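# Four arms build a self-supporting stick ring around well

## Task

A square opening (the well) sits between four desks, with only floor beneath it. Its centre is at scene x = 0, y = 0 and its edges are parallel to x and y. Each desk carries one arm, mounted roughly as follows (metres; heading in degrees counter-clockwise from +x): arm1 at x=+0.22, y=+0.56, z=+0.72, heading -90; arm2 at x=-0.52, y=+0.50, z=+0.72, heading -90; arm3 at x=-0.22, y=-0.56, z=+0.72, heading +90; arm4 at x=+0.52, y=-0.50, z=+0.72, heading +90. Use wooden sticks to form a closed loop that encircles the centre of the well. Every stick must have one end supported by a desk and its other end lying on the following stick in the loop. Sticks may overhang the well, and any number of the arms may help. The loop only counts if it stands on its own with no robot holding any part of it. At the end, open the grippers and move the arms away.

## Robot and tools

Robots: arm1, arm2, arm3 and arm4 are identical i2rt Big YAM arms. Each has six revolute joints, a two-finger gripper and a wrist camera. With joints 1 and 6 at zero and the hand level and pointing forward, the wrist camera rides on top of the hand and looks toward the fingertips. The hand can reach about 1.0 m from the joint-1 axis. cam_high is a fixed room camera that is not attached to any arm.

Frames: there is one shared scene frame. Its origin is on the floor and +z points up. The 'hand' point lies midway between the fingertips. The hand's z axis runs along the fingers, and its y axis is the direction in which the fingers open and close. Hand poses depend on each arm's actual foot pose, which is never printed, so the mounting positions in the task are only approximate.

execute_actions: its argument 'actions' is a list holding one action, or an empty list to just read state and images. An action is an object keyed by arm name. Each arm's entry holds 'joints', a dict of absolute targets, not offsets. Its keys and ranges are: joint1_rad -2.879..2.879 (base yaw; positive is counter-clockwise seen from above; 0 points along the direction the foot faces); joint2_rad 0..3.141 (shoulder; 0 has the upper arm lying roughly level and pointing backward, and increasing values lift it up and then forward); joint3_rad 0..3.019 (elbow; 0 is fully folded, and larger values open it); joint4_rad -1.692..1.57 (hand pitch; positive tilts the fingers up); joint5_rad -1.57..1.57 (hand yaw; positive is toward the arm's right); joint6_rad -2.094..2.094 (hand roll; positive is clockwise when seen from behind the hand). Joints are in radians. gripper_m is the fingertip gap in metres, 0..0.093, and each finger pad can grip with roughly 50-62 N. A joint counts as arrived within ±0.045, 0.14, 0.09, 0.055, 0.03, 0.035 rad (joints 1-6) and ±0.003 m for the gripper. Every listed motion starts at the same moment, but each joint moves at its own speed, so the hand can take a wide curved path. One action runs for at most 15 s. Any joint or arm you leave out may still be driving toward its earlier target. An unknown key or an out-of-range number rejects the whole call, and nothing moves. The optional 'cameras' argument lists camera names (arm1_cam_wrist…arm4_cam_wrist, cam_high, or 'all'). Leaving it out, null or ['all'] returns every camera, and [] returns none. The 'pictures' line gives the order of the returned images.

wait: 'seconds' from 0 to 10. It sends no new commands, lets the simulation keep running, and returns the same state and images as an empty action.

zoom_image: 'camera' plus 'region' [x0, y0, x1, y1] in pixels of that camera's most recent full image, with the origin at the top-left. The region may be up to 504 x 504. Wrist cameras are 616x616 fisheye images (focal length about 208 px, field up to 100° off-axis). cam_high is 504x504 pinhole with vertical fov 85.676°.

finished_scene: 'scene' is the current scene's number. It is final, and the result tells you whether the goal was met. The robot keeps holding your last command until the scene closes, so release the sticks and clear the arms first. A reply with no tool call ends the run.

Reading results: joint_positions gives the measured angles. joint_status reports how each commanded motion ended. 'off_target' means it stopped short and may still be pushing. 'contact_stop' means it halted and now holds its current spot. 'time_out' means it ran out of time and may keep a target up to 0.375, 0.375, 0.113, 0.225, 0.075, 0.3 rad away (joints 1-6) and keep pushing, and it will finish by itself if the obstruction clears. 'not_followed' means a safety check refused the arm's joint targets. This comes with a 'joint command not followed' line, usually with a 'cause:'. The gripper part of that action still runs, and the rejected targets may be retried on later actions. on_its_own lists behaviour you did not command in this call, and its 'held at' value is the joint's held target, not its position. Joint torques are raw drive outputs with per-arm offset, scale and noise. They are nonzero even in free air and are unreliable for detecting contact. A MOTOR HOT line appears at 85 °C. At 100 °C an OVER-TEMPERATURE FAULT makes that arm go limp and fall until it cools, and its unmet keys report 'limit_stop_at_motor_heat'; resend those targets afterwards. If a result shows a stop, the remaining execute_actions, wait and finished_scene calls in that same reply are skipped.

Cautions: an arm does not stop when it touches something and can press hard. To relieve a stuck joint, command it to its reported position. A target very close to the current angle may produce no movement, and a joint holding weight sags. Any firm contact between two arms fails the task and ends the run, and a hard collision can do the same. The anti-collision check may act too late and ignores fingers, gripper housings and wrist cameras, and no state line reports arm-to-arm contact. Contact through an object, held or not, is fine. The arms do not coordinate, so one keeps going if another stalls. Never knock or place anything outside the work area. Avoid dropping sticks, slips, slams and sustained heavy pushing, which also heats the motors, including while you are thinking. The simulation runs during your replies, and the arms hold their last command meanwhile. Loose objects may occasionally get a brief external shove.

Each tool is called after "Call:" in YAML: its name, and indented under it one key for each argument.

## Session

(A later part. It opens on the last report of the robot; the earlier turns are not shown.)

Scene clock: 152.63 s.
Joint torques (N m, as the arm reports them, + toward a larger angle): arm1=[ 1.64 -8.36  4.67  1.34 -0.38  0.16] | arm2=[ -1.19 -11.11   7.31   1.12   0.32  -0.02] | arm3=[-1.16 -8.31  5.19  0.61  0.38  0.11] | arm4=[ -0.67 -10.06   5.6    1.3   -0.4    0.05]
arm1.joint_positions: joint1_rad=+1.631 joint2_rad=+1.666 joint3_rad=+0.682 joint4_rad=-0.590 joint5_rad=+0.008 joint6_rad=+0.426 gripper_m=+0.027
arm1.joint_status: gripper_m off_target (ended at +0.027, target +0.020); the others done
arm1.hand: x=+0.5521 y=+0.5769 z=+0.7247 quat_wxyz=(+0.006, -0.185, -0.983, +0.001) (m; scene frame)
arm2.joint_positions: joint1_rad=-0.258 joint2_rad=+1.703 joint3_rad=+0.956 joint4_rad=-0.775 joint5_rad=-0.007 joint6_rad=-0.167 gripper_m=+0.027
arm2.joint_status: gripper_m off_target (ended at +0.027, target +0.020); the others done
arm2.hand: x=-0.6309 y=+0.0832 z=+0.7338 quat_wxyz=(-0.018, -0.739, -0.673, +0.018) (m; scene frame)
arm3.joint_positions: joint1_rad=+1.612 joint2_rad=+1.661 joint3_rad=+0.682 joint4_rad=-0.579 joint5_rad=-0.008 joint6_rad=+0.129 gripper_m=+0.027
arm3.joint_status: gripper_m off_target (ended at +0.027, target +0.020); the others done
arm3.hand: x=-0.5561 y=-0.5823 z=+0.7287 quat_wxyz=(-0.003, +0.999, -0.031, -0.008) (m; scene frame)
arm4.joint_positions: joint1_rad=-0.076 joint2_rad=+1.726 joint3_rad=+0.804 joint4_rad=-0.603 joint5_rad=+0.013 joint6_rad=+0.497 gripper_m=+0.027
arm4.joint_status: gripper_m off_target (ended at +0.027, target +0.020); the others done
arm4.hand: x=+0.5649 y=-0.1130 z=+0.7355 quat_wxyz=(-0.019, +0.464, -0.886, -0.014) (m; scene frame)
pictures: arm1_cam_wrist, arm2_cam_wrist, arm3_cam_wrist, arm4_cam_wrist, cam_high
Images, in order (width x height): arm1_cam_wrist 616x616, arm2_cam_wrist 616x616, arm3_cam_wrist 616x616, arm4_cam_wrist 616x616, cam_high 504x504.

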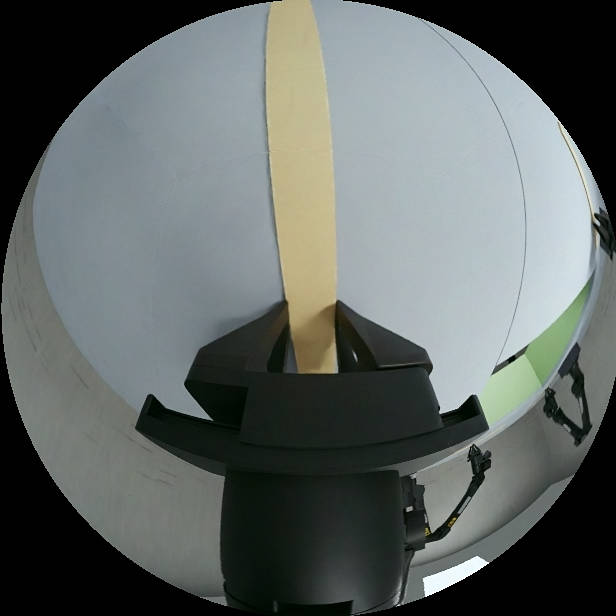

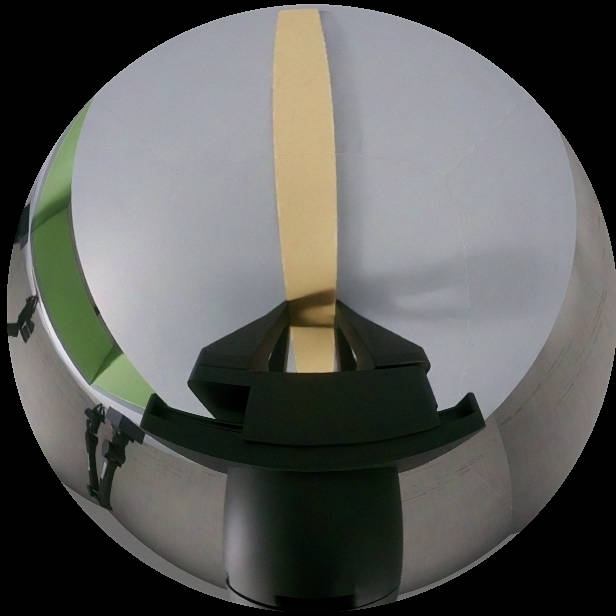

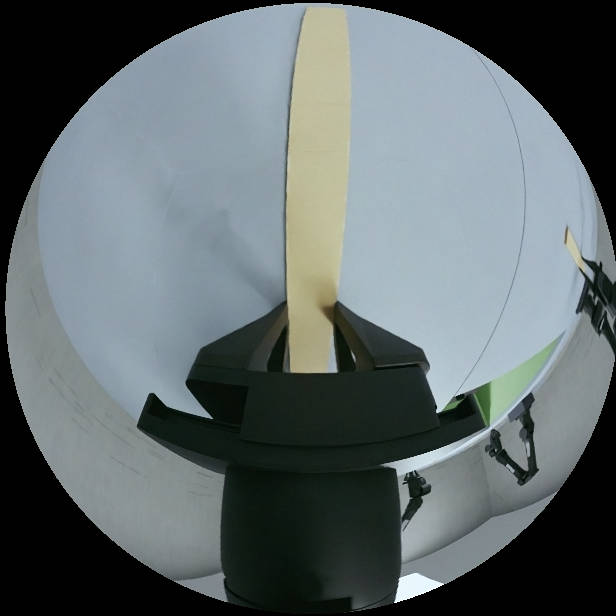

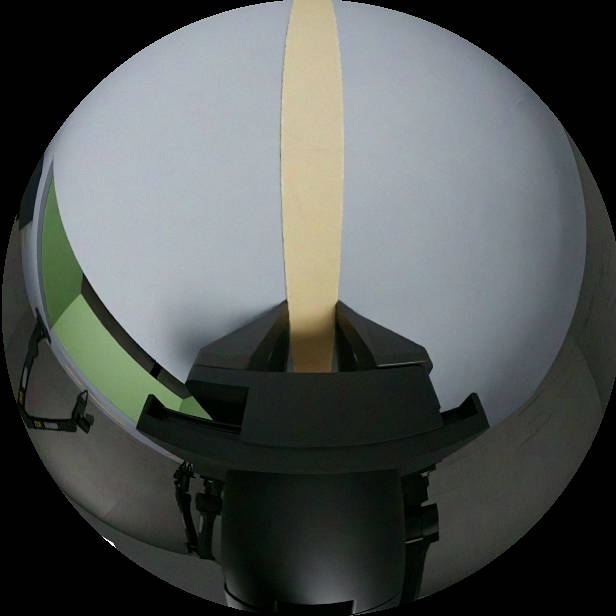

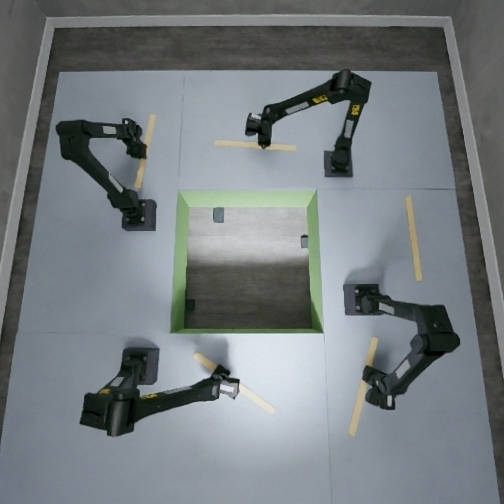

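Call:
execute_actions:
  actions:
    - {"arm1":{"joints":{"joint2_rad":1.41,"joint3_rad":0.76,"joint4_rad":-0.9}},"arm2":{"joints":{"joint2_rad":1.56,"joint3_rad":1.01,"joint4_rad":-1.0}},"arm3":{"joints":{"joint2_rad":1.41,"joint3_rad":0.765,"joint4_rad":-0.9}},"arm4":{"joints":{"joint2_rad":1.526,"joint3_rad":0.887,"joint4_rad":-0.907}}}

Scene clock: 157.57 s.
Joint torques (N m, as the arm reports them, + toward a larger angle): arm1=[ 1.58 -8.33  9.25 -0.2  -0.16  0.16] | arm2=[ -1.   -11.45  11.22   0.02   0.14   0.02] | arm3=[-1.08 -7.8   9.42 -0.22  0.19  0.12] | arm4=[ -0.84 -10.79   9.76  -0.14  -0.02   0.04]
arm1.joint_positions: joint1_rad=+1.631 joint2_rad=+1.395 joint3_rad=+0.733 joint4_rad=-0.882 joint5_rad=+0.004 joint6_rad=+0.426 gripper_m=+0.027
arm1.joint_status: all done
arm1.hand: x=+0.5472 y=+0.5765 z=+0.8222 quat_wxyz=(-0.008, -0.185, -0.983, -0.005) (m; scene frame)
arm2.joint_positions: joint1_rad=-0.258 joint2_rad=+1.551 joint3_rad=+0.980 joint4_rad=-0.988 joint5_rad=-0.002 joint6_rad=-0.167 gripper_m=+0.027
arm2.joint_status: all done
arm2.hand: x=-0.6255 y=+0.1074 z=+0.8002 quat_wxyz=(-0.005, -0.740, -0.673, +0.005) (m; scene frame)
arm3.joint_positions: joint1_rad=+1.612 joint2_rad=+1.403 joint3_rad=+0.735 joint4_rad=-0.891 joint5_rad=-0.002 joint6_rad=+0.129 gripper_m=+0.027
arm3.joint_status: all done
arm3.hand: x=-0.5447 y=-0.5821 z=+0.8231 quat_wxyz=(-0.006, +0.999, -0.031, -0.009) (m; scene frame)
arm4.joint_positions: joint1_rad=-0.076 joint2_rad=+1.514 joint3_rad=+0.861 joint4_rad=-0.897 joint5_rad=+0.002 joint6_rad=+0.497 gripper_m=+0.027
arm4.joint_status: all done
arm4.hand: x=+0.5613 y=-0.1255 z=+0.8256 quat_wxyz=(-0.007, +0.464, -0.886, -0.007) (m; scene frame)
pictures: arm1_cam_wrist, arm2_cam_wrist, arm3_cam_wrist, arm4_cam_wrist, cam_high
Images, in order (width x height): arm1_cam_wrist 616x616, arm2_cam_wrist 616x616, arm3_cam_wrist 616x616, arm4_cam_wrist 616x616, cam_high 504x504.

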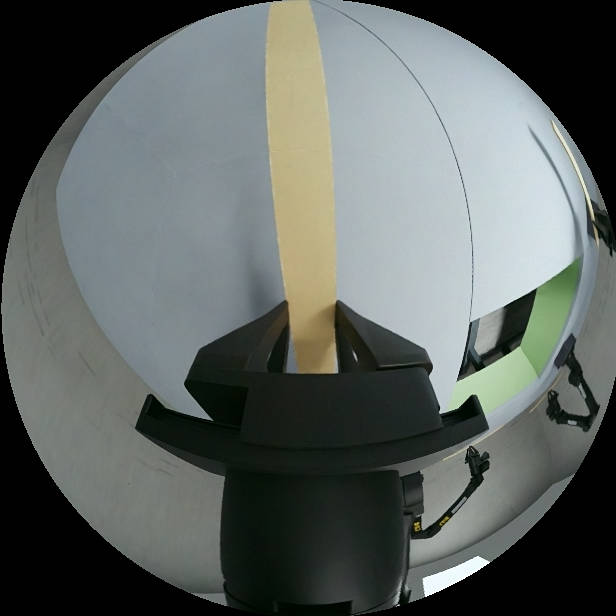

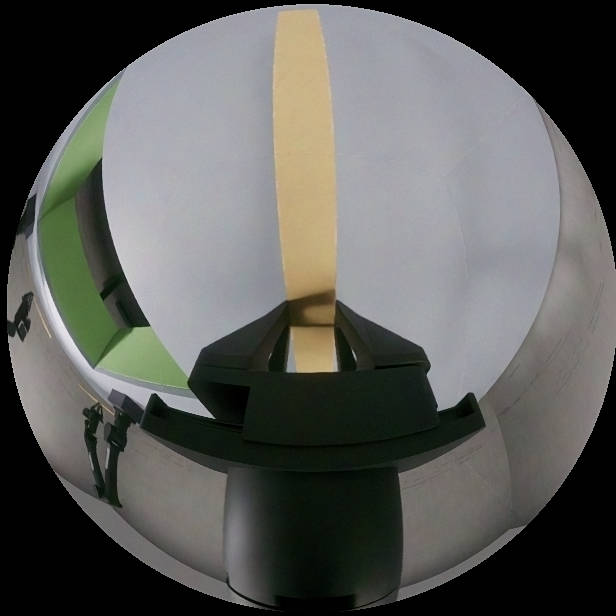

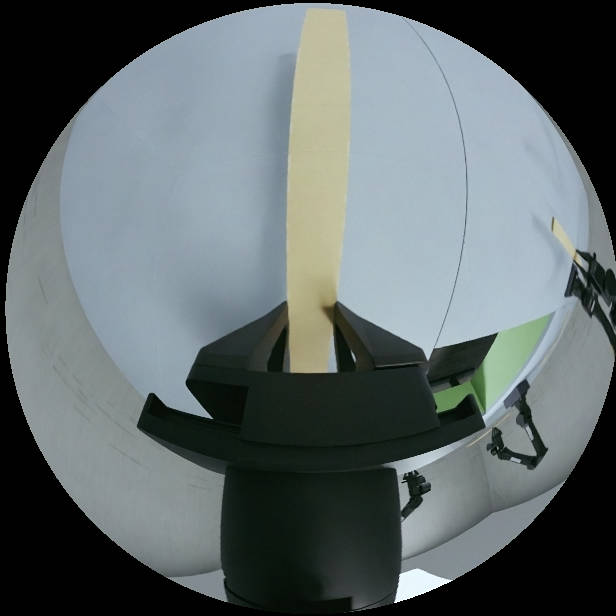

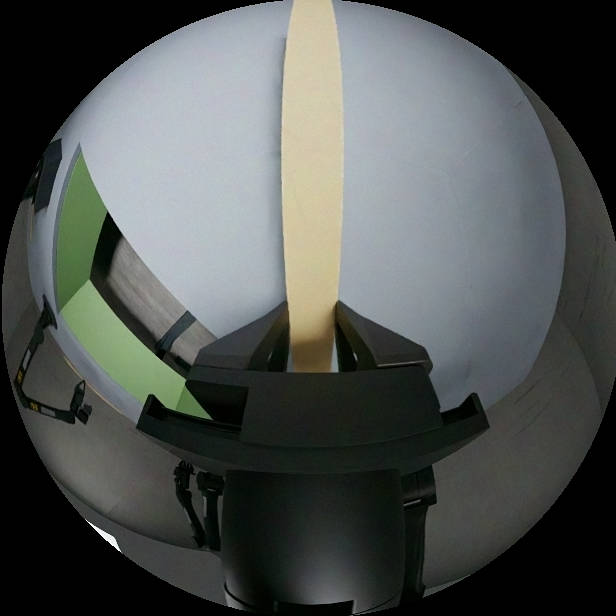

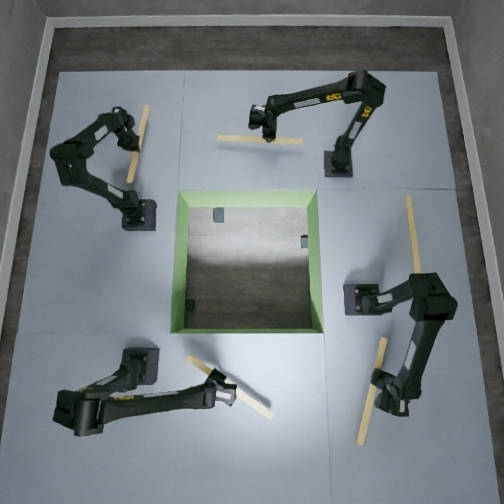

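Call:
execute_actions:
  actions:
    - {"arm1":{"joints":{"joint2_rad":1.242,"joint3_rad":0.858,"joint4_rad":-1.157}},"arm2":{"joints":{"joint1_rad":-0.45}},"arm3":{"joints":{"joint2_rad":1.242,"joint3_rad":0.858,"joint4_rad":-1.157}},"arm4":{"joints":{"joint1_rad":-0.4}}}
  cameras: []

Call:
execute_actions:
  actions:
    - {"arm1":{"joints":{"joint1_rad":-0.634,"joint6_rad":-0.634}},"arm3":{"joints":{"joint1_rad":-0.634,"joint6_rad":-0.634}}}
  cameras: ["cam_high"]

Scene clock: 186.67 s.
Joint torques (N m, as the arm reports them, + toward a larger angle): arm1=[ 1.62 -6.68 10.39 -0.16 -0.17  0.17] | arm2=[ -0.86 -11.4   11.23   0.02   0.02   0.03] | arm3=[-0.86 -6.42 10.74 -0.19  0.18  0.11] | arm4=[ -0.42 -10.67   9.94  -0.16   0.     0.06]
arm1.joint_positions: joint1_rad=+1.631 joint2_rad=+1.227 joint3_rad=+0.830 joint4_rad=-1.139 joint5_rad=+0.004 joint6_rad=+0.426 gripper_m=+0.027
arm1.joint_status: all done
arm1.hand: x=+0.5367 y=+0.5753 z=+0.9043 quat_wxyz=(-0.012, -0.185, -0.983, -0.006) (m; scene frame)
arm2.joint_positions: joint1_rad=-0.457 joint2_rad=+1.551 joint3_rad=+0.980 joint4_rad=-0.988 joint5_rad=+0.001 joint6_rad=-0.167 gripper_m=+0.027
arm2.joint_status: all done
arm2.hand: x=-0.7015 y=+0.1362 z=+0.8000 quat_wxyz=(-0.003, -0.803, -0.596, +0.006) (m; scene frame)
arm3.joint_positions: joint1_rad=+1.612 joint2_rad=+1.235 joint3_rad=+0.826 joint4_rad=-1.148 joint5_rad=-0.002 joint6_rad=+0.129 gripper_m=+0.027
arm3.joint_status: all done
arm3.hand: x=-0.5307 y=-0.5825 z=+0.9026 quat_wxyz=(-0.006, +0.999, -0.031, -0.009) (m; scene frame)
arm4.joint_positions: joint1_rad=-0.407 joint2_rad=+1.514 joint3_rad=+0.861 joint4_rad=-0.897 joint5_rad=+0.001 joint6_rad=+0.497 gripper_m=+0.027
arm4.joint_status: all done
arm4.hand: x=+0.6807 y=-0.1592 z=+0.8259 quat_wxyz=(-0.008, +0.312, -0.950, -0.006) (m; scene frame)
pictures: none
No camera images: the call's "cameras" was empty. Leave "cameras" out to get every camera's image.

Scene clock: 188.80 s.
Joint torques (N m, as the arm reports them, + toward a larger angle): arm1=[ 0.82 -6.72 10.46 -0.16 -0.12 -0.09] | arm2=[ -0.87 -11.44  11.23   0.09   0.03   0.03] | arm3=[-0.3  -6.56 10.68 -0.26 -0.05 -0.06] | arm4=[ -1.07 -10.7    9.88  -0.17   0.02   0.04]
arm1.joint_positions: joint1_rad=-0.630 joint2_rad=+1.227 joint3_rad=+0.830 joint4_rad=-1.139 joint5_rad=+0.001 joint6_rad=-0.619 gripper_m=+0.027
arm1.joint_status: all done
arm1.hand: x=+0.0283 y=+0.3026 z=+0.9069 quat_wxyz=(+0.004, -0.713, -0.701, +0.018) (m; scene frame)
arm2.joint_positions: joint1_rad=-0.457 joint2_rad=+1.551 joint3_rad=+0.980 joint4_rad=-0.988 joint5_rad=+0.001 joint6_rad=-0.167 gripper_m=+0.027
arm2.joint_status: not commanded
arm2.hand: x=-0.7015 y=+0.1362 z=+0.8000 quat_wxyz=(-0.003, -0.803, -0.596, +0.006) (m; scene frame)
arm3.joint_positions: joint1_rad=-0.635 joint2_rad=+1.238 joint3_rad=+0.826 joint4_rad=-1.148 joint5_rad=+0.002 joint6_rad=-0.624 gripper_m=+0.027
arm3.joint_status: all done
arm3.hand: x=-0.0353 y=-0.3043 z=+0.9040 quat_wxyz=(-0.009, +0.712, -0.702, -0.007) (m; scene frame)
arm4.joint_positions: joint1_rad=-0.407 joint2_rad=+1.514 joint3_rad=+0.861 joint4_rad=-0.897 joint5_rad=+0.001 joint6_rad=+0.497 gripper_m=+0.027
arm4.joint_status: not commanded
arm4.hand: x=+0.6807 y=-0.1592 z=+0.8259 quat_wxyz=(-0.008, +0.312, -0.950, -0.006) (m; scene frame)
pictures: cam_high
Images, in order (width x height): cam_high 504x504.

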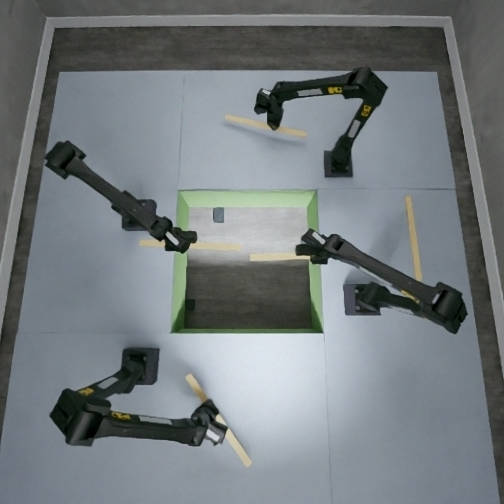

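Call:
execute_actions:
  actions:
    - {"arm2":{"joints":{"joint1_rad":0.376,"joint2_rad":1.777,"joint3_rad":1.278,"joint4_rad":-0.967,"joint5_rad":-0.164,"joint6_rad":-1.195}},"arm4":{"joints":{"joint1_rad":0.392,"joint2_rad":1.84,"joint3_rad":1.248,"joint4_rad":-0.874,"joint5_rad":-0.164,"joint6_rad":-1.18}}}

Scene clock: 200.50 s.
Joint torques (N m, as the arm reports them, + toward a larger angle): arm1=[ 0.83 -6.53 10.46 -0.14 -0.12 -0.09] | arm2=[ -1.51 -15.68  11.18   0.66  -0.08  -0.05] | arm3=[-0.58 -6.67 10.64 -0.23 -0.08 -0.07] | arm4=[ -1.43 -18.16  10.07   0.26  -0.17  -0.09]
arm1.joint_positions: joint1_rad=-0.630 joint2_rad=+1.227 joint3_rad=+0.830 joint4_rad=-1.139 joint5_rad=+0.001 joint6_rad=-0.620 gripper_m=+0.027
arm1.joint_status: not commanded
arm1.hand: x=+0.0283 y=+0.3026 z=+0.9069 quat_wxyz=(+0.004, -0.712, -0.701, +0.018) (m; scene frame)
arm2.joint_positions: joint1_rad=+0.380 joint2_rad=+1.768 joint3_rad=+1.253 joint4_rad=-0.970 joint5_rad=-0.165 joint6_rad=-1.187 gripper_m=+0.027
arm2.joint_status: all done
arm2.hand: x=-0.3048 y=+0.0305 z=+0.8001 quat_wxyz=(-0.093, +0.000, -0.996, +0.010) (m; scene frame)
arm3.joint_positions: joint1_rad=-0.635 joint2_rad=+1.238 joint3_rad=+0.826 joint4_rad=-1.148 joint5_rad=+0.002 joint6_rad=-0.624 gripper_m=+0.027
arm3.joint_status: not commanded
arm3.hand: x=-0.0353 y=-0.3043 z=+0.9040 quat_wxyz=(-0.009, +0.712, -0.702, -0.007) (m; scene frame)
arm4.joint_positions: joint1_rad=+0.395 joint2_rad=+1.839 joint3_rad=+1.222 joint4_rad=-0.874 joint5_rad=-0.165 joint6_rad=-1.172 gripper_m=+0.027
arm4.joint_status: all done
arm4.hand: x=+0.3102 y=-0.0251 z=+0.8040 quat_wxyz=(-0.005, +0.996, -0.015, -0.090) (m; scene frame)
pictures: arm1_cam_wrist, arm2_cam_wrist, arm3_cam_wrist, arm4_cam_wrist, cam_high
Images, in order (width x height): arm1_cam_wrist 616x616, arm2_cam_wrist 616x616, arm3_cam_wrist 616x616, arm4_cam_wrist 616x616, cam_high 504x504.

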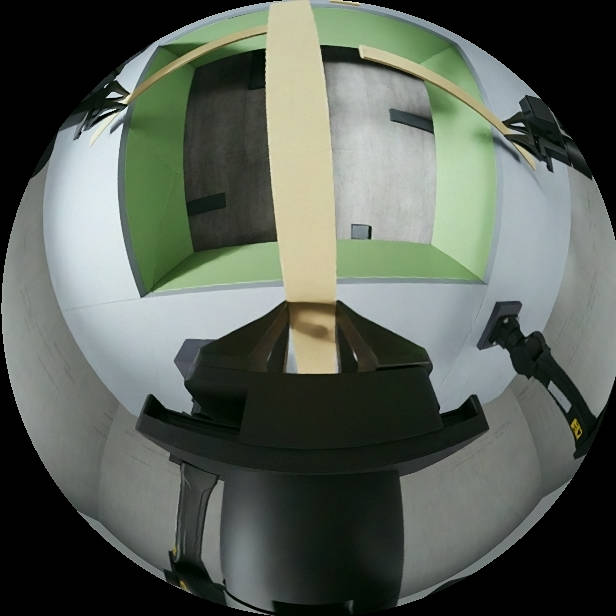

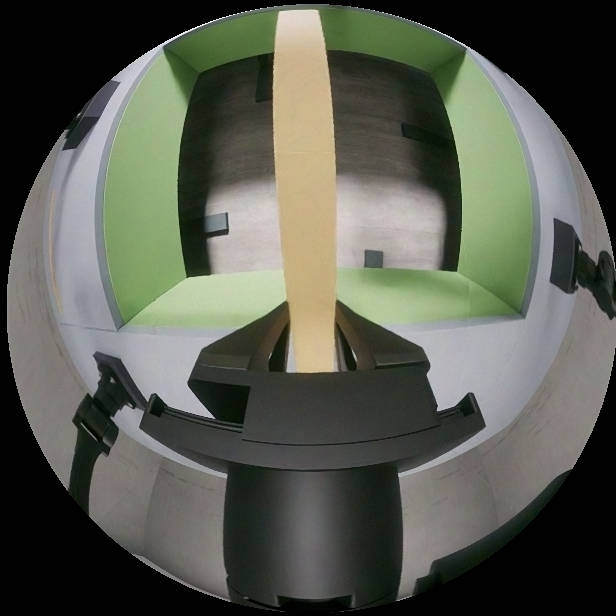

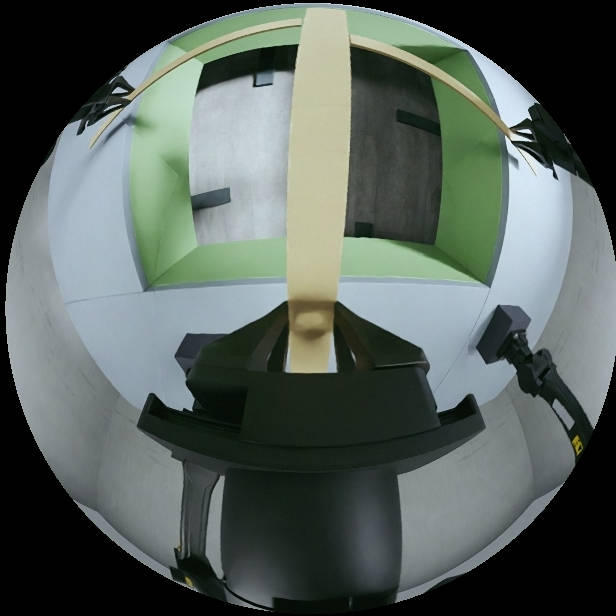

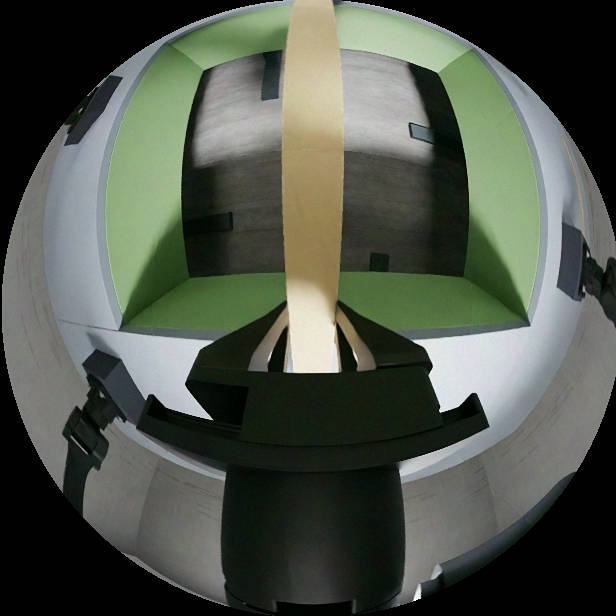

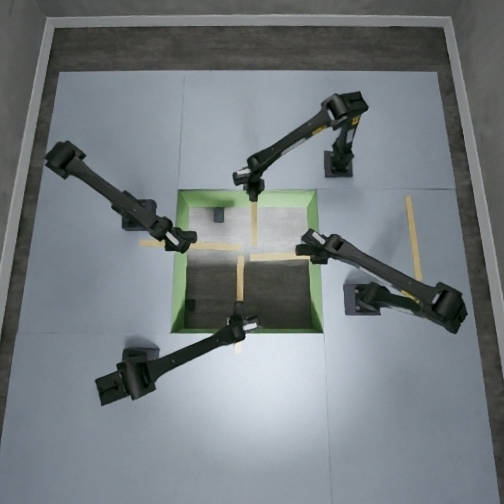

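Call:
execute_actions:
  actions:
    - {"arm1":{"joints":{"joint1_rad":-0.688,"joint2_rad":1.378,"joint3_rad":0.588,"joint4_rad":-0.556,"joint5_rad":-0.145,"joint6_rad":-0.69}},"arm3":{"joints":{"joint1_rad":-0.69,"joint2_rad":1.396,"joint3_rad":0.606,"joint4_rad":-0.556,"joint5_rad":-0.145,"joint6_rad":-0.69}},"arm2":{"joints":{"joint1_rad":0.386,"joint2_rad":1.81,"joint4_rad":-0.925,"joint5_rad":-0.223,"joint6_rad":-1.185}},"arm4":{"joints":{"joint1_rad":0.38,"joint2_rad":1.88,"joint4_rad":-0.82,"joint5_rad":-0.223,"joint6_rad":-1.19}}}

Scene clock: 232.50 s.
Joint torques (N m, as the arm reports them, + toward a larger angle): arm1=[ 0.74 -8.94  8.02  1.89 -0.43 -0.09] | arm2=[ -0.71 -14.56  11.15   1.11  -0.26   0.05] | arm3=[-0.89 -8.71  8.4   1.19 -0.23 -0.07] | arm4=[ -2.16 -16.79   9.98   0.74  -0.36  -0.05]
arm1.joint_positions: joint1_rad=-0.680 joint2_rad=+1.384 joint3_rad=+0.569 joint4_rad=-0.580 joint5_rad=-0.140 joint6_rad=-0.676 gripper_m=+0.027
arm1.joint_status: all done
arm1.hand: x=+0.0307 y=+0.2954 z=+0.7868 quat_wxyz=(-0.072, -0.702, -0.704, +0.080) (m; scene frame)
arm2.joint_positions: joint1_rad=+0.380 joint2_rad=+1.782 joint3_rad=+1.253 joint4_rad=-0.939 joint5_rad=-0.220 joint6_rad=-1.188 gripper_m=+0.027
arm2.joint_status: all done
arm2.hand: x=-0.2939 y=+0.0281 z=+0.7956 quat_wxyz=(-0.121, +0.002, -0.993, +0.007) (m; scene frame)
arm3.joint_positions: joint1_rad=-0.690 joint2_rad=+1.409 joint3_rad=+0.581 joint4_rad=-0.571 joint5_rad=-0.142 joint6_rad=-0.681 gripper_m=+0.027
arm3.joint_status: all done
arm3.hand: x=-0.0333 y=-0.2872 z=+0.7857 quat_wxyz=(-0.081, +0.711, -0.693, -0.087) (m; scene frame)
arm4.joint_positions: joint1_rad=+0.387 joint2_rad=+1.869 joint3_rad=+1.222 joint4_rad=-0.833 joint5_rad=-0.219 joint6_rad=-1.182 gripper_m=+0.027
arm4.joint_status: all done
arm4.hand: x=+0.3033 y=-0.0208 z=+0.7919 quat_wxyz=(-0.001, +0.993, -0.012, -0.117) (m; scene frame)
pictures: arm1_cam_wrist, arm2_cam_wrist, arm3_cam_wrist, arm4_cam_wrist, cam_high
Images, in order (width x height): arm1_cam_wrist 616x616, arm2_cam_wrist 616x616, arm3_cam_wrist 616x616, arm4_cam_wrist 616x616, cam_high 504x504.

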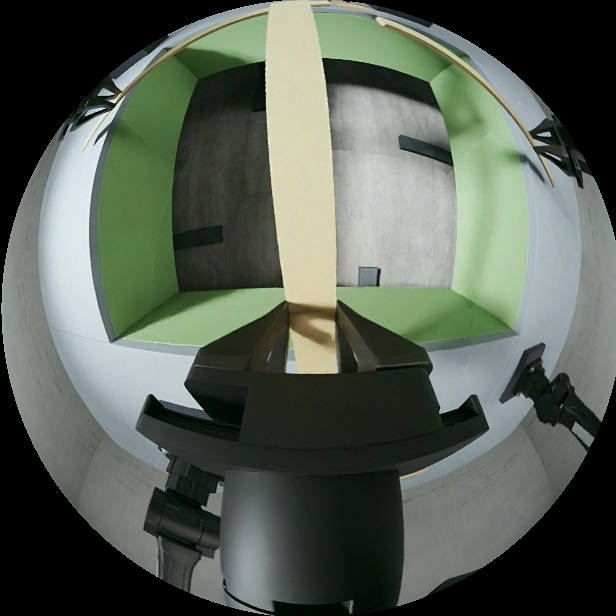

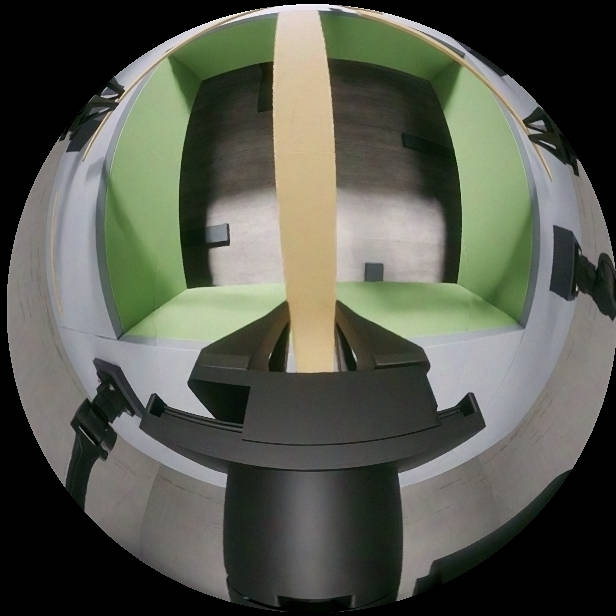

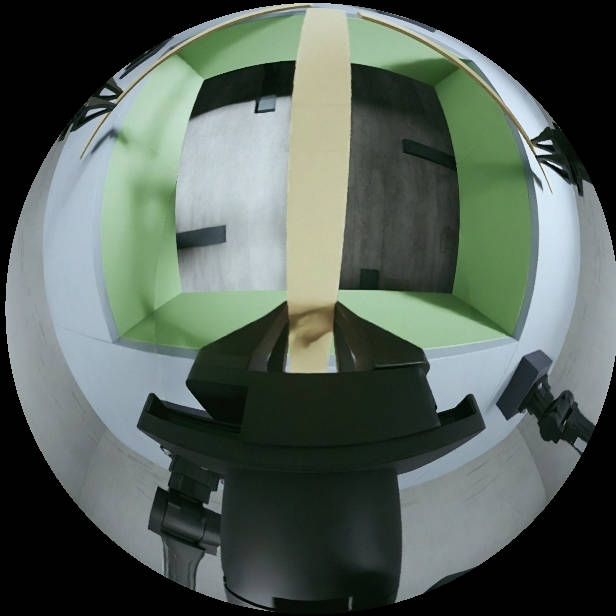

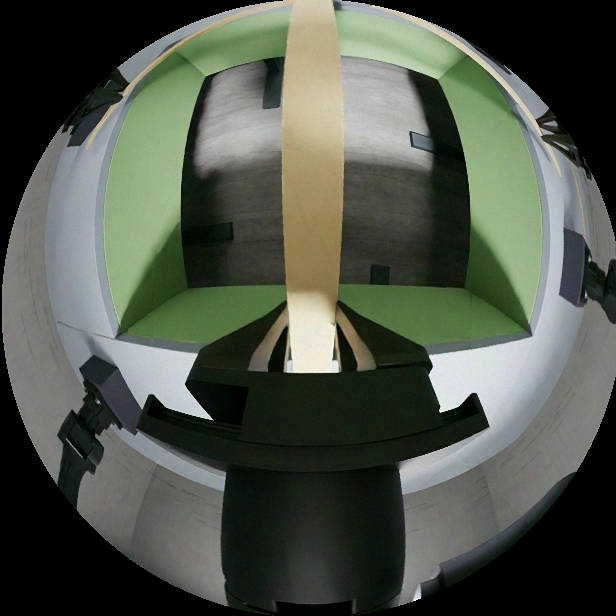

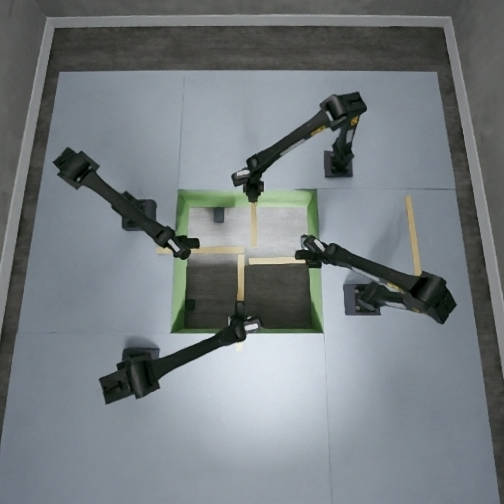

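Call:
execute_actions:
  actions:
    - {"arm2":{"joints":{"joint3_rad":1.245,"joint4_rad":-0.895}},"arm4":{"joints":{"joint1_rad":0.40,"joint3_rad":1.207,"joint4_rad":-0.78}}}
  cameras: ["cam_high"]

Call:
zoom_image:
  camera: "cam_high"
  region: [170,180,330,340]

Scene clock: 245.60 s.
Joint torques (N m, as the arm reports them, + toward a larger angle): arm1=[ 0.64 -8.84  8.05  1.92 -0.42 -0.08] | arm2=[ -1.01 -14.67   9.01   1.15  -0.24   0.05] | arm3=[-0.51 -8.8   8.43  1.3  -0.22 -0.07] | arm4=[ -0.9  -16.81   7.86   0.88  -0.37  -0.05]
arm1.joint_positions: joint1_rad=-0.680 joint2_rad=+1.384 joint3_rad=+0.569 joint4_rad=-0.580 joint5_rad=-0.140 joint6_rad=-0.676 gripper_m=+0.027
arm1.joint_status: not commanded
arm1.hand: x=+0.0307 y=+0.2954 z=+0.7868 quat_wxyz=(-0.072, -0.702, -0.704, +0.080) (m; scene frame)
arm2.joint_positions: joint1_rad=+0.380 joint2_rad=+1.782 joint3_rad=+1.246 joint4_rad=-0.910 joint5_rad=-0.220 joint6_rad=-1.188 gripper_m=+0.027
arm2.joint_status: all done
arm2.hand: x=-0.2924 y=+0.0243 z=+0.7940 quat_wxyz=(-0.125, +0.004, -0.992, +0.018) (m; scene frame)
arm3.joint_positions: joint1_rad=-0.690 joint2_rad=+1.409 joint3_rad=+0.581 joint4_rad=-0.571 joint5_rad=-0.142 joint6_rad=-0.681 gripper_m=+0.027
arm3.joint_status: not commanded
arm3.hand: x=-0.0333 y=-0.2872 z=+0.7857 quat_wxyz=(-0.081, +0.711, -0.693, -0.087) (m; scene frame)
arm4.joint_positions: joint1_rad=+0.394 joint2_rad=+1.869 joint3_rad=+1.207 joint4_rad=-0.794 joint5_rad=-0.219 joint6_rad=-1.182 gripper_m=+0.027
arm4.joint_status: all done
arm4.hand: x=+0.2991 y=-0.0205 z=+0.7878 quat_wxyz=(-0.012, +0.993, -0.007, -0.121) (m; scene frame)
pictures: cam_high
Images, in order (width x height): cam_high 504x504.

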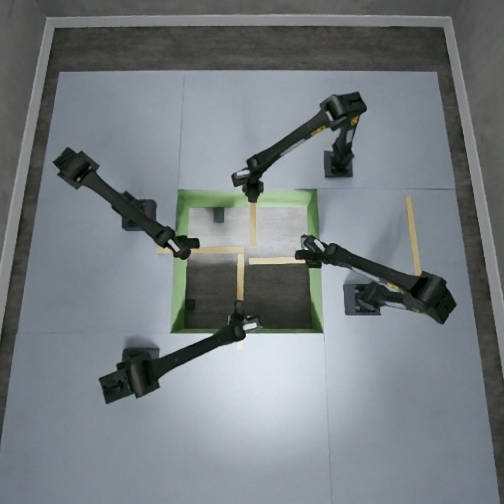

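Region (170, 180, 330, 340) of cam_high's 504x504 image, scaled by 3.150, with more detail than that image has.

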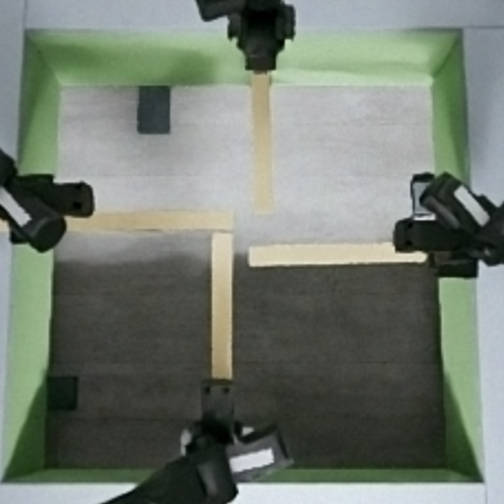

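Call:
execute_actions:
  actions:
    - {"arm1":{"joints":{"joint1_rad":-0.63,"joint2_rad":1.43,"joint3_rad":0.655,"joint4_rad":-0.56,"joint5_rad":-0.135,"joint6_rad":-0.635}},"arm3":{"joints":{"joint1_rad":-0.64,"joint2_rad":1.455,"joint3_rad":0.67,"joint4_rad":-0.56,"joint5_rad":-0.135,"joint6_rad":-0.69}},"arm2":{"joints":{"joint1_rad":0.45,"joint2_rad":1.82,"joint3_rad":1.295,"joint4_rad":-0.89,"joint5_rad":-0.215,"joint6_rad":-1.12}},"arm4":{"joints":{"joint1_rad":0.415,"joint2_rad":1.89,"joint3_rad":1.245,"joint4_rad":-0.785,"joint6_rad":-1.155}}}
  cameras: ["cam_high"]

Call:
zoom_image:
  camera: "cam_high"
  region: [170,180,330,340]

Scene clock: 278.10 s.
Joint torques (N m, as the arm reports them, + toward a larger angle): arm1=[ 1.72 -7.74  9.1   1.82 -0.11  0.21] | arm2=[ -1.9  -14.29  12.68   1.17  -0.15   0.1 ] | arm3=[-0.22 -8.4   9.17  1.02 -0.08 -0.08] | arm4=[ -1.1  -16.28  10.91   0.59  -0.37   0.1 ]
arm1.joint_positions: joint1_rad=-0.639 joint2_rad=+1.413 joint3_rad=+0.625 joint4_rad=-0.580 joint5_rad=-0.137 joint6_rad=-0.649 gripper_m=+0.027
arm1.joint_status: all done
arm1.hand: x=+0.0265 y=+0.2682 z=+0.7949 quat_wxyz=(-0.075, -0.695, -0.709, +0.091) (m; scene frame)
arm2.joint_positions: joint1_rad=+0.457 joint2_rad=+1.792 joint3_rad=+1.251 joint4_rad=-0.905 joint5_rad=-0.215 joint6_rad=-1.127 gripper_m=+0.027
arm2.joint_status: all done
arm2.hand: x=-0.2561 y=+0.0407 z=+0.7906 quat_wxyz=(-0.124, +0.012, -0.992, +0.010) (m; scene frame)
arm3.joint_positions: joint1_rad=-0.641 joint2_rad=+1.451 joint3_rad=+0.635 joint4_rad=-0.571 joint5_rad=-0.135 joint6_rad=-0.681 gripper_m=+0.027
arm3.joint_status: all done
arm3.hand: x=-0.0330 y=-0.2609 z=+0.7891 quat_wxyz=(-0.086, +0.728, -0.674, -0.086) (m; scene frame)
arm4.joint_positions: joint1_rad=+0.411 joint2_rad=+1.872 joint3_rad=+1.207 joint4_rad=-0.794 joint5_rad=-0.219 joint6_rad=-1.163 gripper_m=+0.027
arm4.joint_status: all done
arm4.hand: x=+0.2909 y=-0.0249 z=+0.7859 quat_wxyz=(-0.008, +0.993, -0.008, -0.121) (m; scene frame)
pictures: cam_high
Images, in order (width x height): cam_high 504x504.

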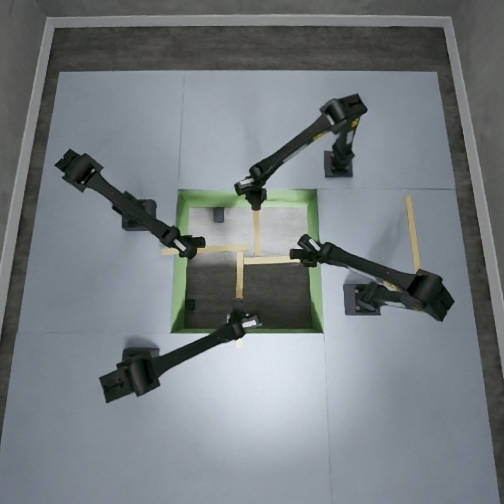

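Region (170, 180, 330, 340) of cam_high's 504x504 image, scaled by 3.150, with more detail than that image has.

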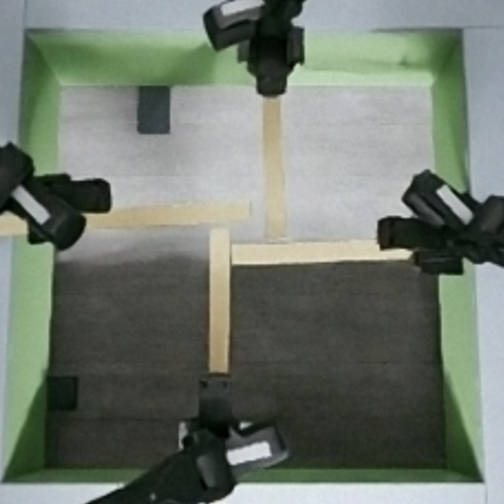

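Call:
execute_actions:
  actions:
    - {"arm1":{"joints":{"joint1_rad":-0.575,"joint2_rad":1.495,"joint3_rad":0.718,"joint4_rad":-0.56,"joint5_rad":-0.125,"joint6_rad":-0.585}},"arm3":{"joints":{"joint1_rad":-0.578,"joint2_rad":1.53,"joint3_rad":0.73,"joint5_rad":-0.125,"joint6_rad":-0.62}},"arm2":{"joints":{"joint1_rad":0.51,"joint2_rad":1.86,"joint3_rad":1.375,"joint4_rad":-0.93,"joint5_rad":-0.21,"joint6_rad":-1.075}},"arm4":{"joints":{"joint1_rad":0.477,"joint2_rad":1.90,"joint3_rad":1.275,"joint4_rad":-0.80,"joint5_rad":-0.213,"joint6_rad":-1.10}}}
  cameras: ["cam_high"]

Call:
zoom_image:
  camera: "cam_high"
  region: [170,180,330,340]

Scene clock: 298.40 s.
Joint torques (N m, as the arm reports them, + toward a larger angle): arm1=[ 1.73 -9.21  9.17  1.7  -0.09  0.19] | arm2=[ -1.33 -16.39  12.52   0.37  -0.2    0.05] | arm3=[-0.28 -9.44  9.09  1.06 -0.12  0.11] | arm4=[ -1.71 -16.98  11.13   0.09  -0.22   0.08]
arm1.joint_positions: joint1_rad=-0.581 joint2_rad=+1.480 joint3_rad=+0.686 joint4_rad=-0.579 joint5_rad=-0.127 joint6_rad=-0.600 gripper_m=+0.027
arm1.joint_status: all done
arm1.hand: x=+0.0293 y=+0.2394 z=+0.7913 quat_wxyz=(-0.075, -0.693, -0.712, +0.085) (m; scene frame)
arm2.joint_positions: joint1_rad=+0.514 joint2_rad=+1.838 joint3_rad=+1.335 joint4_rad=-0.919 joint5_rad=-0.208 joint6_rad=-1.081 gripper_m=+0.027
arm2.joint_status: all done
arm2.hand: x=-0.2175 y=+0.0299 z=+0.7969 quat_wxyz=(-0.127, +0.018, -0.992, +0.016) (m; scene frame)
arm3.joint_positions: joint1_rad=-0.576 joint2_rad=+1.529 joint3_rad=+0.697 joint4_rad=-0.570 joint5_rad=-0.125 joint6_rad=-0.630 gripper_m=+0.027
arm3.joint_status: all done
arm3.hand: x=-0.0399 y=-0.2321 z=+0.7816 quat_wxyz=(-0.075, +0.733, -0.671, -0.084) (m; scene frame)
arm4.joint_positions: joint1_rad=+0.484 joint2_rad=+1.886 joint3_rad=+1.235 joint4_rad=-0.794 joint5_rad=-0.212 joint6_rad=-1.108 gripper_m=+0.027
arm4.joint_status: all done
arm4.hand: x=+0.2533 y=-0.0317 z=+0.7881 quat_wxyz=(-0.008, +0.993, +0.001, -0.121) (m; scene frame)
pictures: cam_high
Images, in order (width x height): cam_high 504x504.

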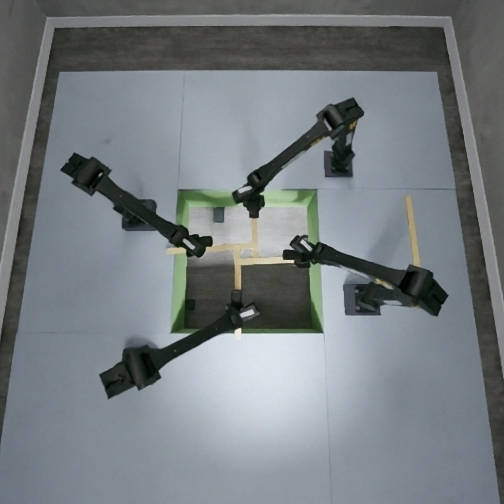

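Region (170, 180, 330, 340) of cam_high's 504x504 image, scaled by 3.150, with more detail than that image has.

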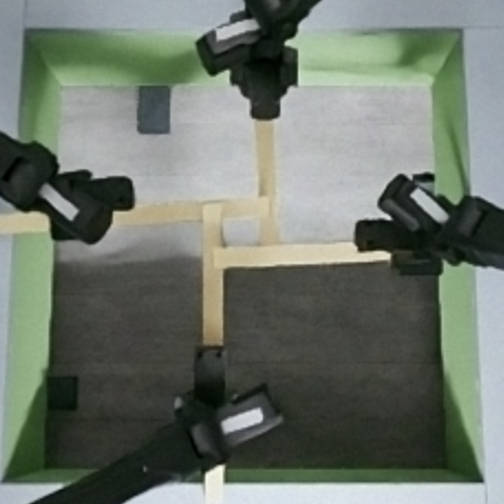

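Zoom closer to check interleave.

Call:
zoom_image:
  camera: "cam_high"
  region: [220,225,280,285]

Call:
execute_actions:
  actions: []
  cameras: ["arm1_cam_wrist","arm2_cam_wrist","arm3_cam_wrist","arm4_cam_wrist"]

Region (220, 225, 280, 285) of cam_high's 504x504 image, scaled by 8.400, with more detail than that image has.

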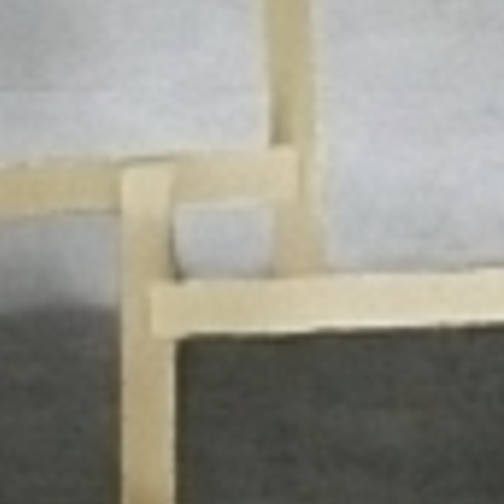

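Scene clock: 301.80 s.
Joint torques (N m, as the arm reports them, + toward a larger angle): arm1=[ 1.61 -9.08  9.17  1.72 -0.09  0.21] | arm2=[ -1.5  -16.28  12.58   0.26  -0.19   0.07] | arm3=[-0.64 -9.81  9.06  1.01 -0.11  0.14] | arm4=[ -2.08 -17.11  11.11   0.13  -0.24   0.11]
arm1.joint_positions: joint1_rad=-0.581 joint2_rad=+1.480 joint3_rad=+0.686 joint4_rad=-0.579 joint5_rad=-0.127 joint6_rad=-0.600 gripper_m=+0.027
arm1.joint_status: all done
arm1.hand: x=+0.0293 y=+0.2394 z=+0.7913 quat_wxyz=(-0.075, -0.693, -0.712, +0.085) (m; scene frame)
arm2.joint_positions: joint1_rad=+0.514 joint2_rad=+1.838 joint3_rad=+1.335 joint4_rad=-0.919 joint5_rad=-0.208 joint6_rad=-1.081 gripper_m=+0.027
arm2.joint_status: all done
arm2.hand: x=-0.2175 y=+0.0299 z=+0.7969 quat_wxyz=(-0.127, +0.018, -0.992, +0.016) (m; scene frame)
arm3.joint_positions: joint1_rad=-0.576 joint2_rad=+1.529 joint3_rad=+0.697 joint4_rad=-0.570 joint5_rad=-0.125 joint6_rad=-0.630 gripper_m=+0.027
arm3.joint_status: all done
arm3.hand: x=-0.0399 y=-0.2321 z=+0.7816 quat_wxyz=(-0.075, +0.733, -0.671, -0.084) (m; scene frame)
arm4.joint_positions: joint1_rad=+0.484 joint2_rad=+1.886 joint3_rad=+1.235 joint4_rad=-0.794 joint5_rad=-0.212 joint6_rad=-1.108 gripper_m=+0.027
arm4.joint_status: all done
arm4.hand: x=+0.2533 y=-0.0317 z=+0.7881 quat_wxyz=(-0.008, +0.993, +0.001, -0.121) (m; scene frame)
pictures: arm1_cam_wrist, arm2_cam_wrist, arm3_cam_wrist, arm4_cam_wrist
Images, in order (width x height): arm1_cam_wrist 616x616, arm2_cam_wrist 616x616, arm3_cam_wrist 616x616, arm4_cam_wrist 616x616.

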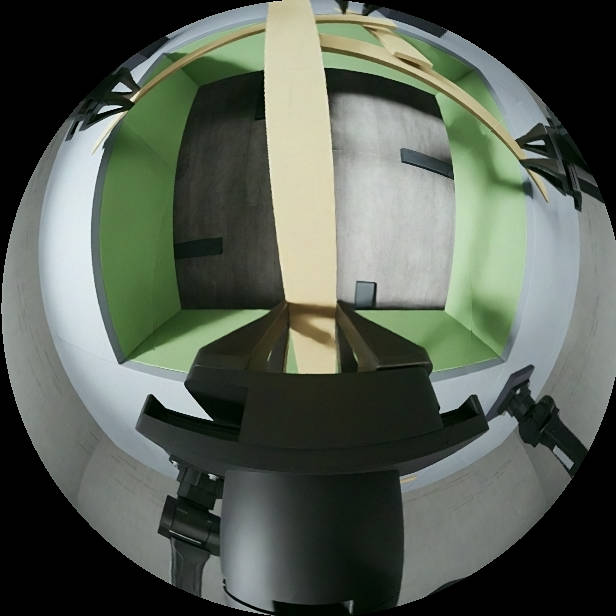

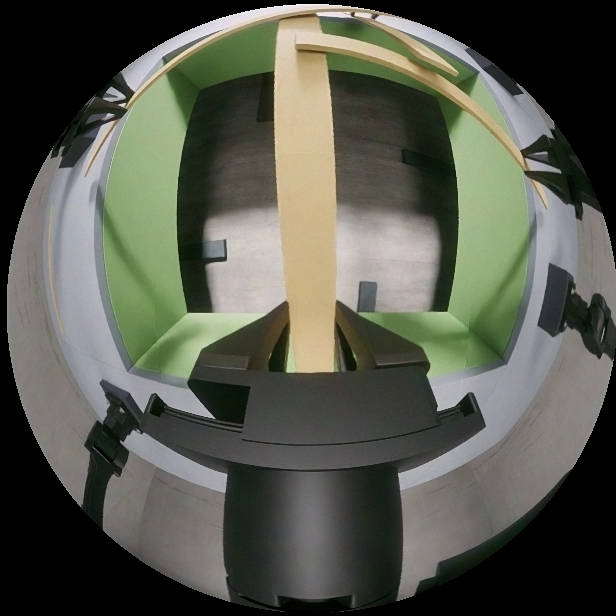

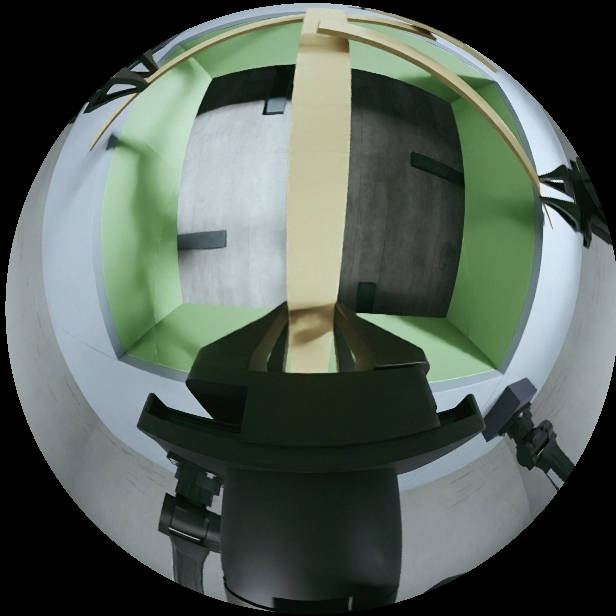

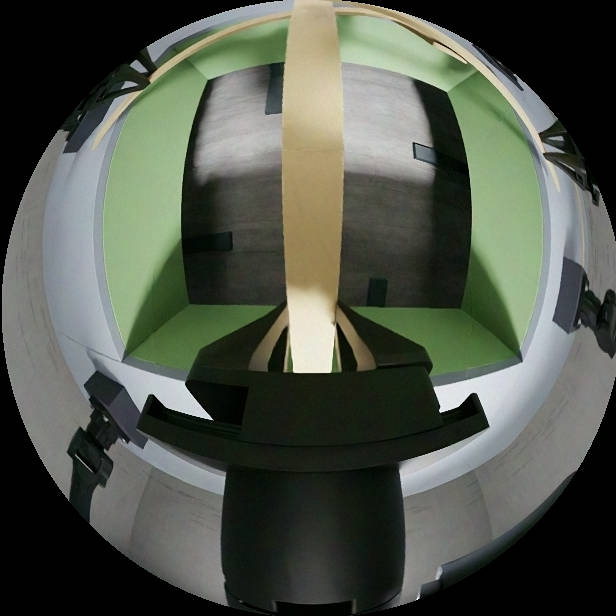

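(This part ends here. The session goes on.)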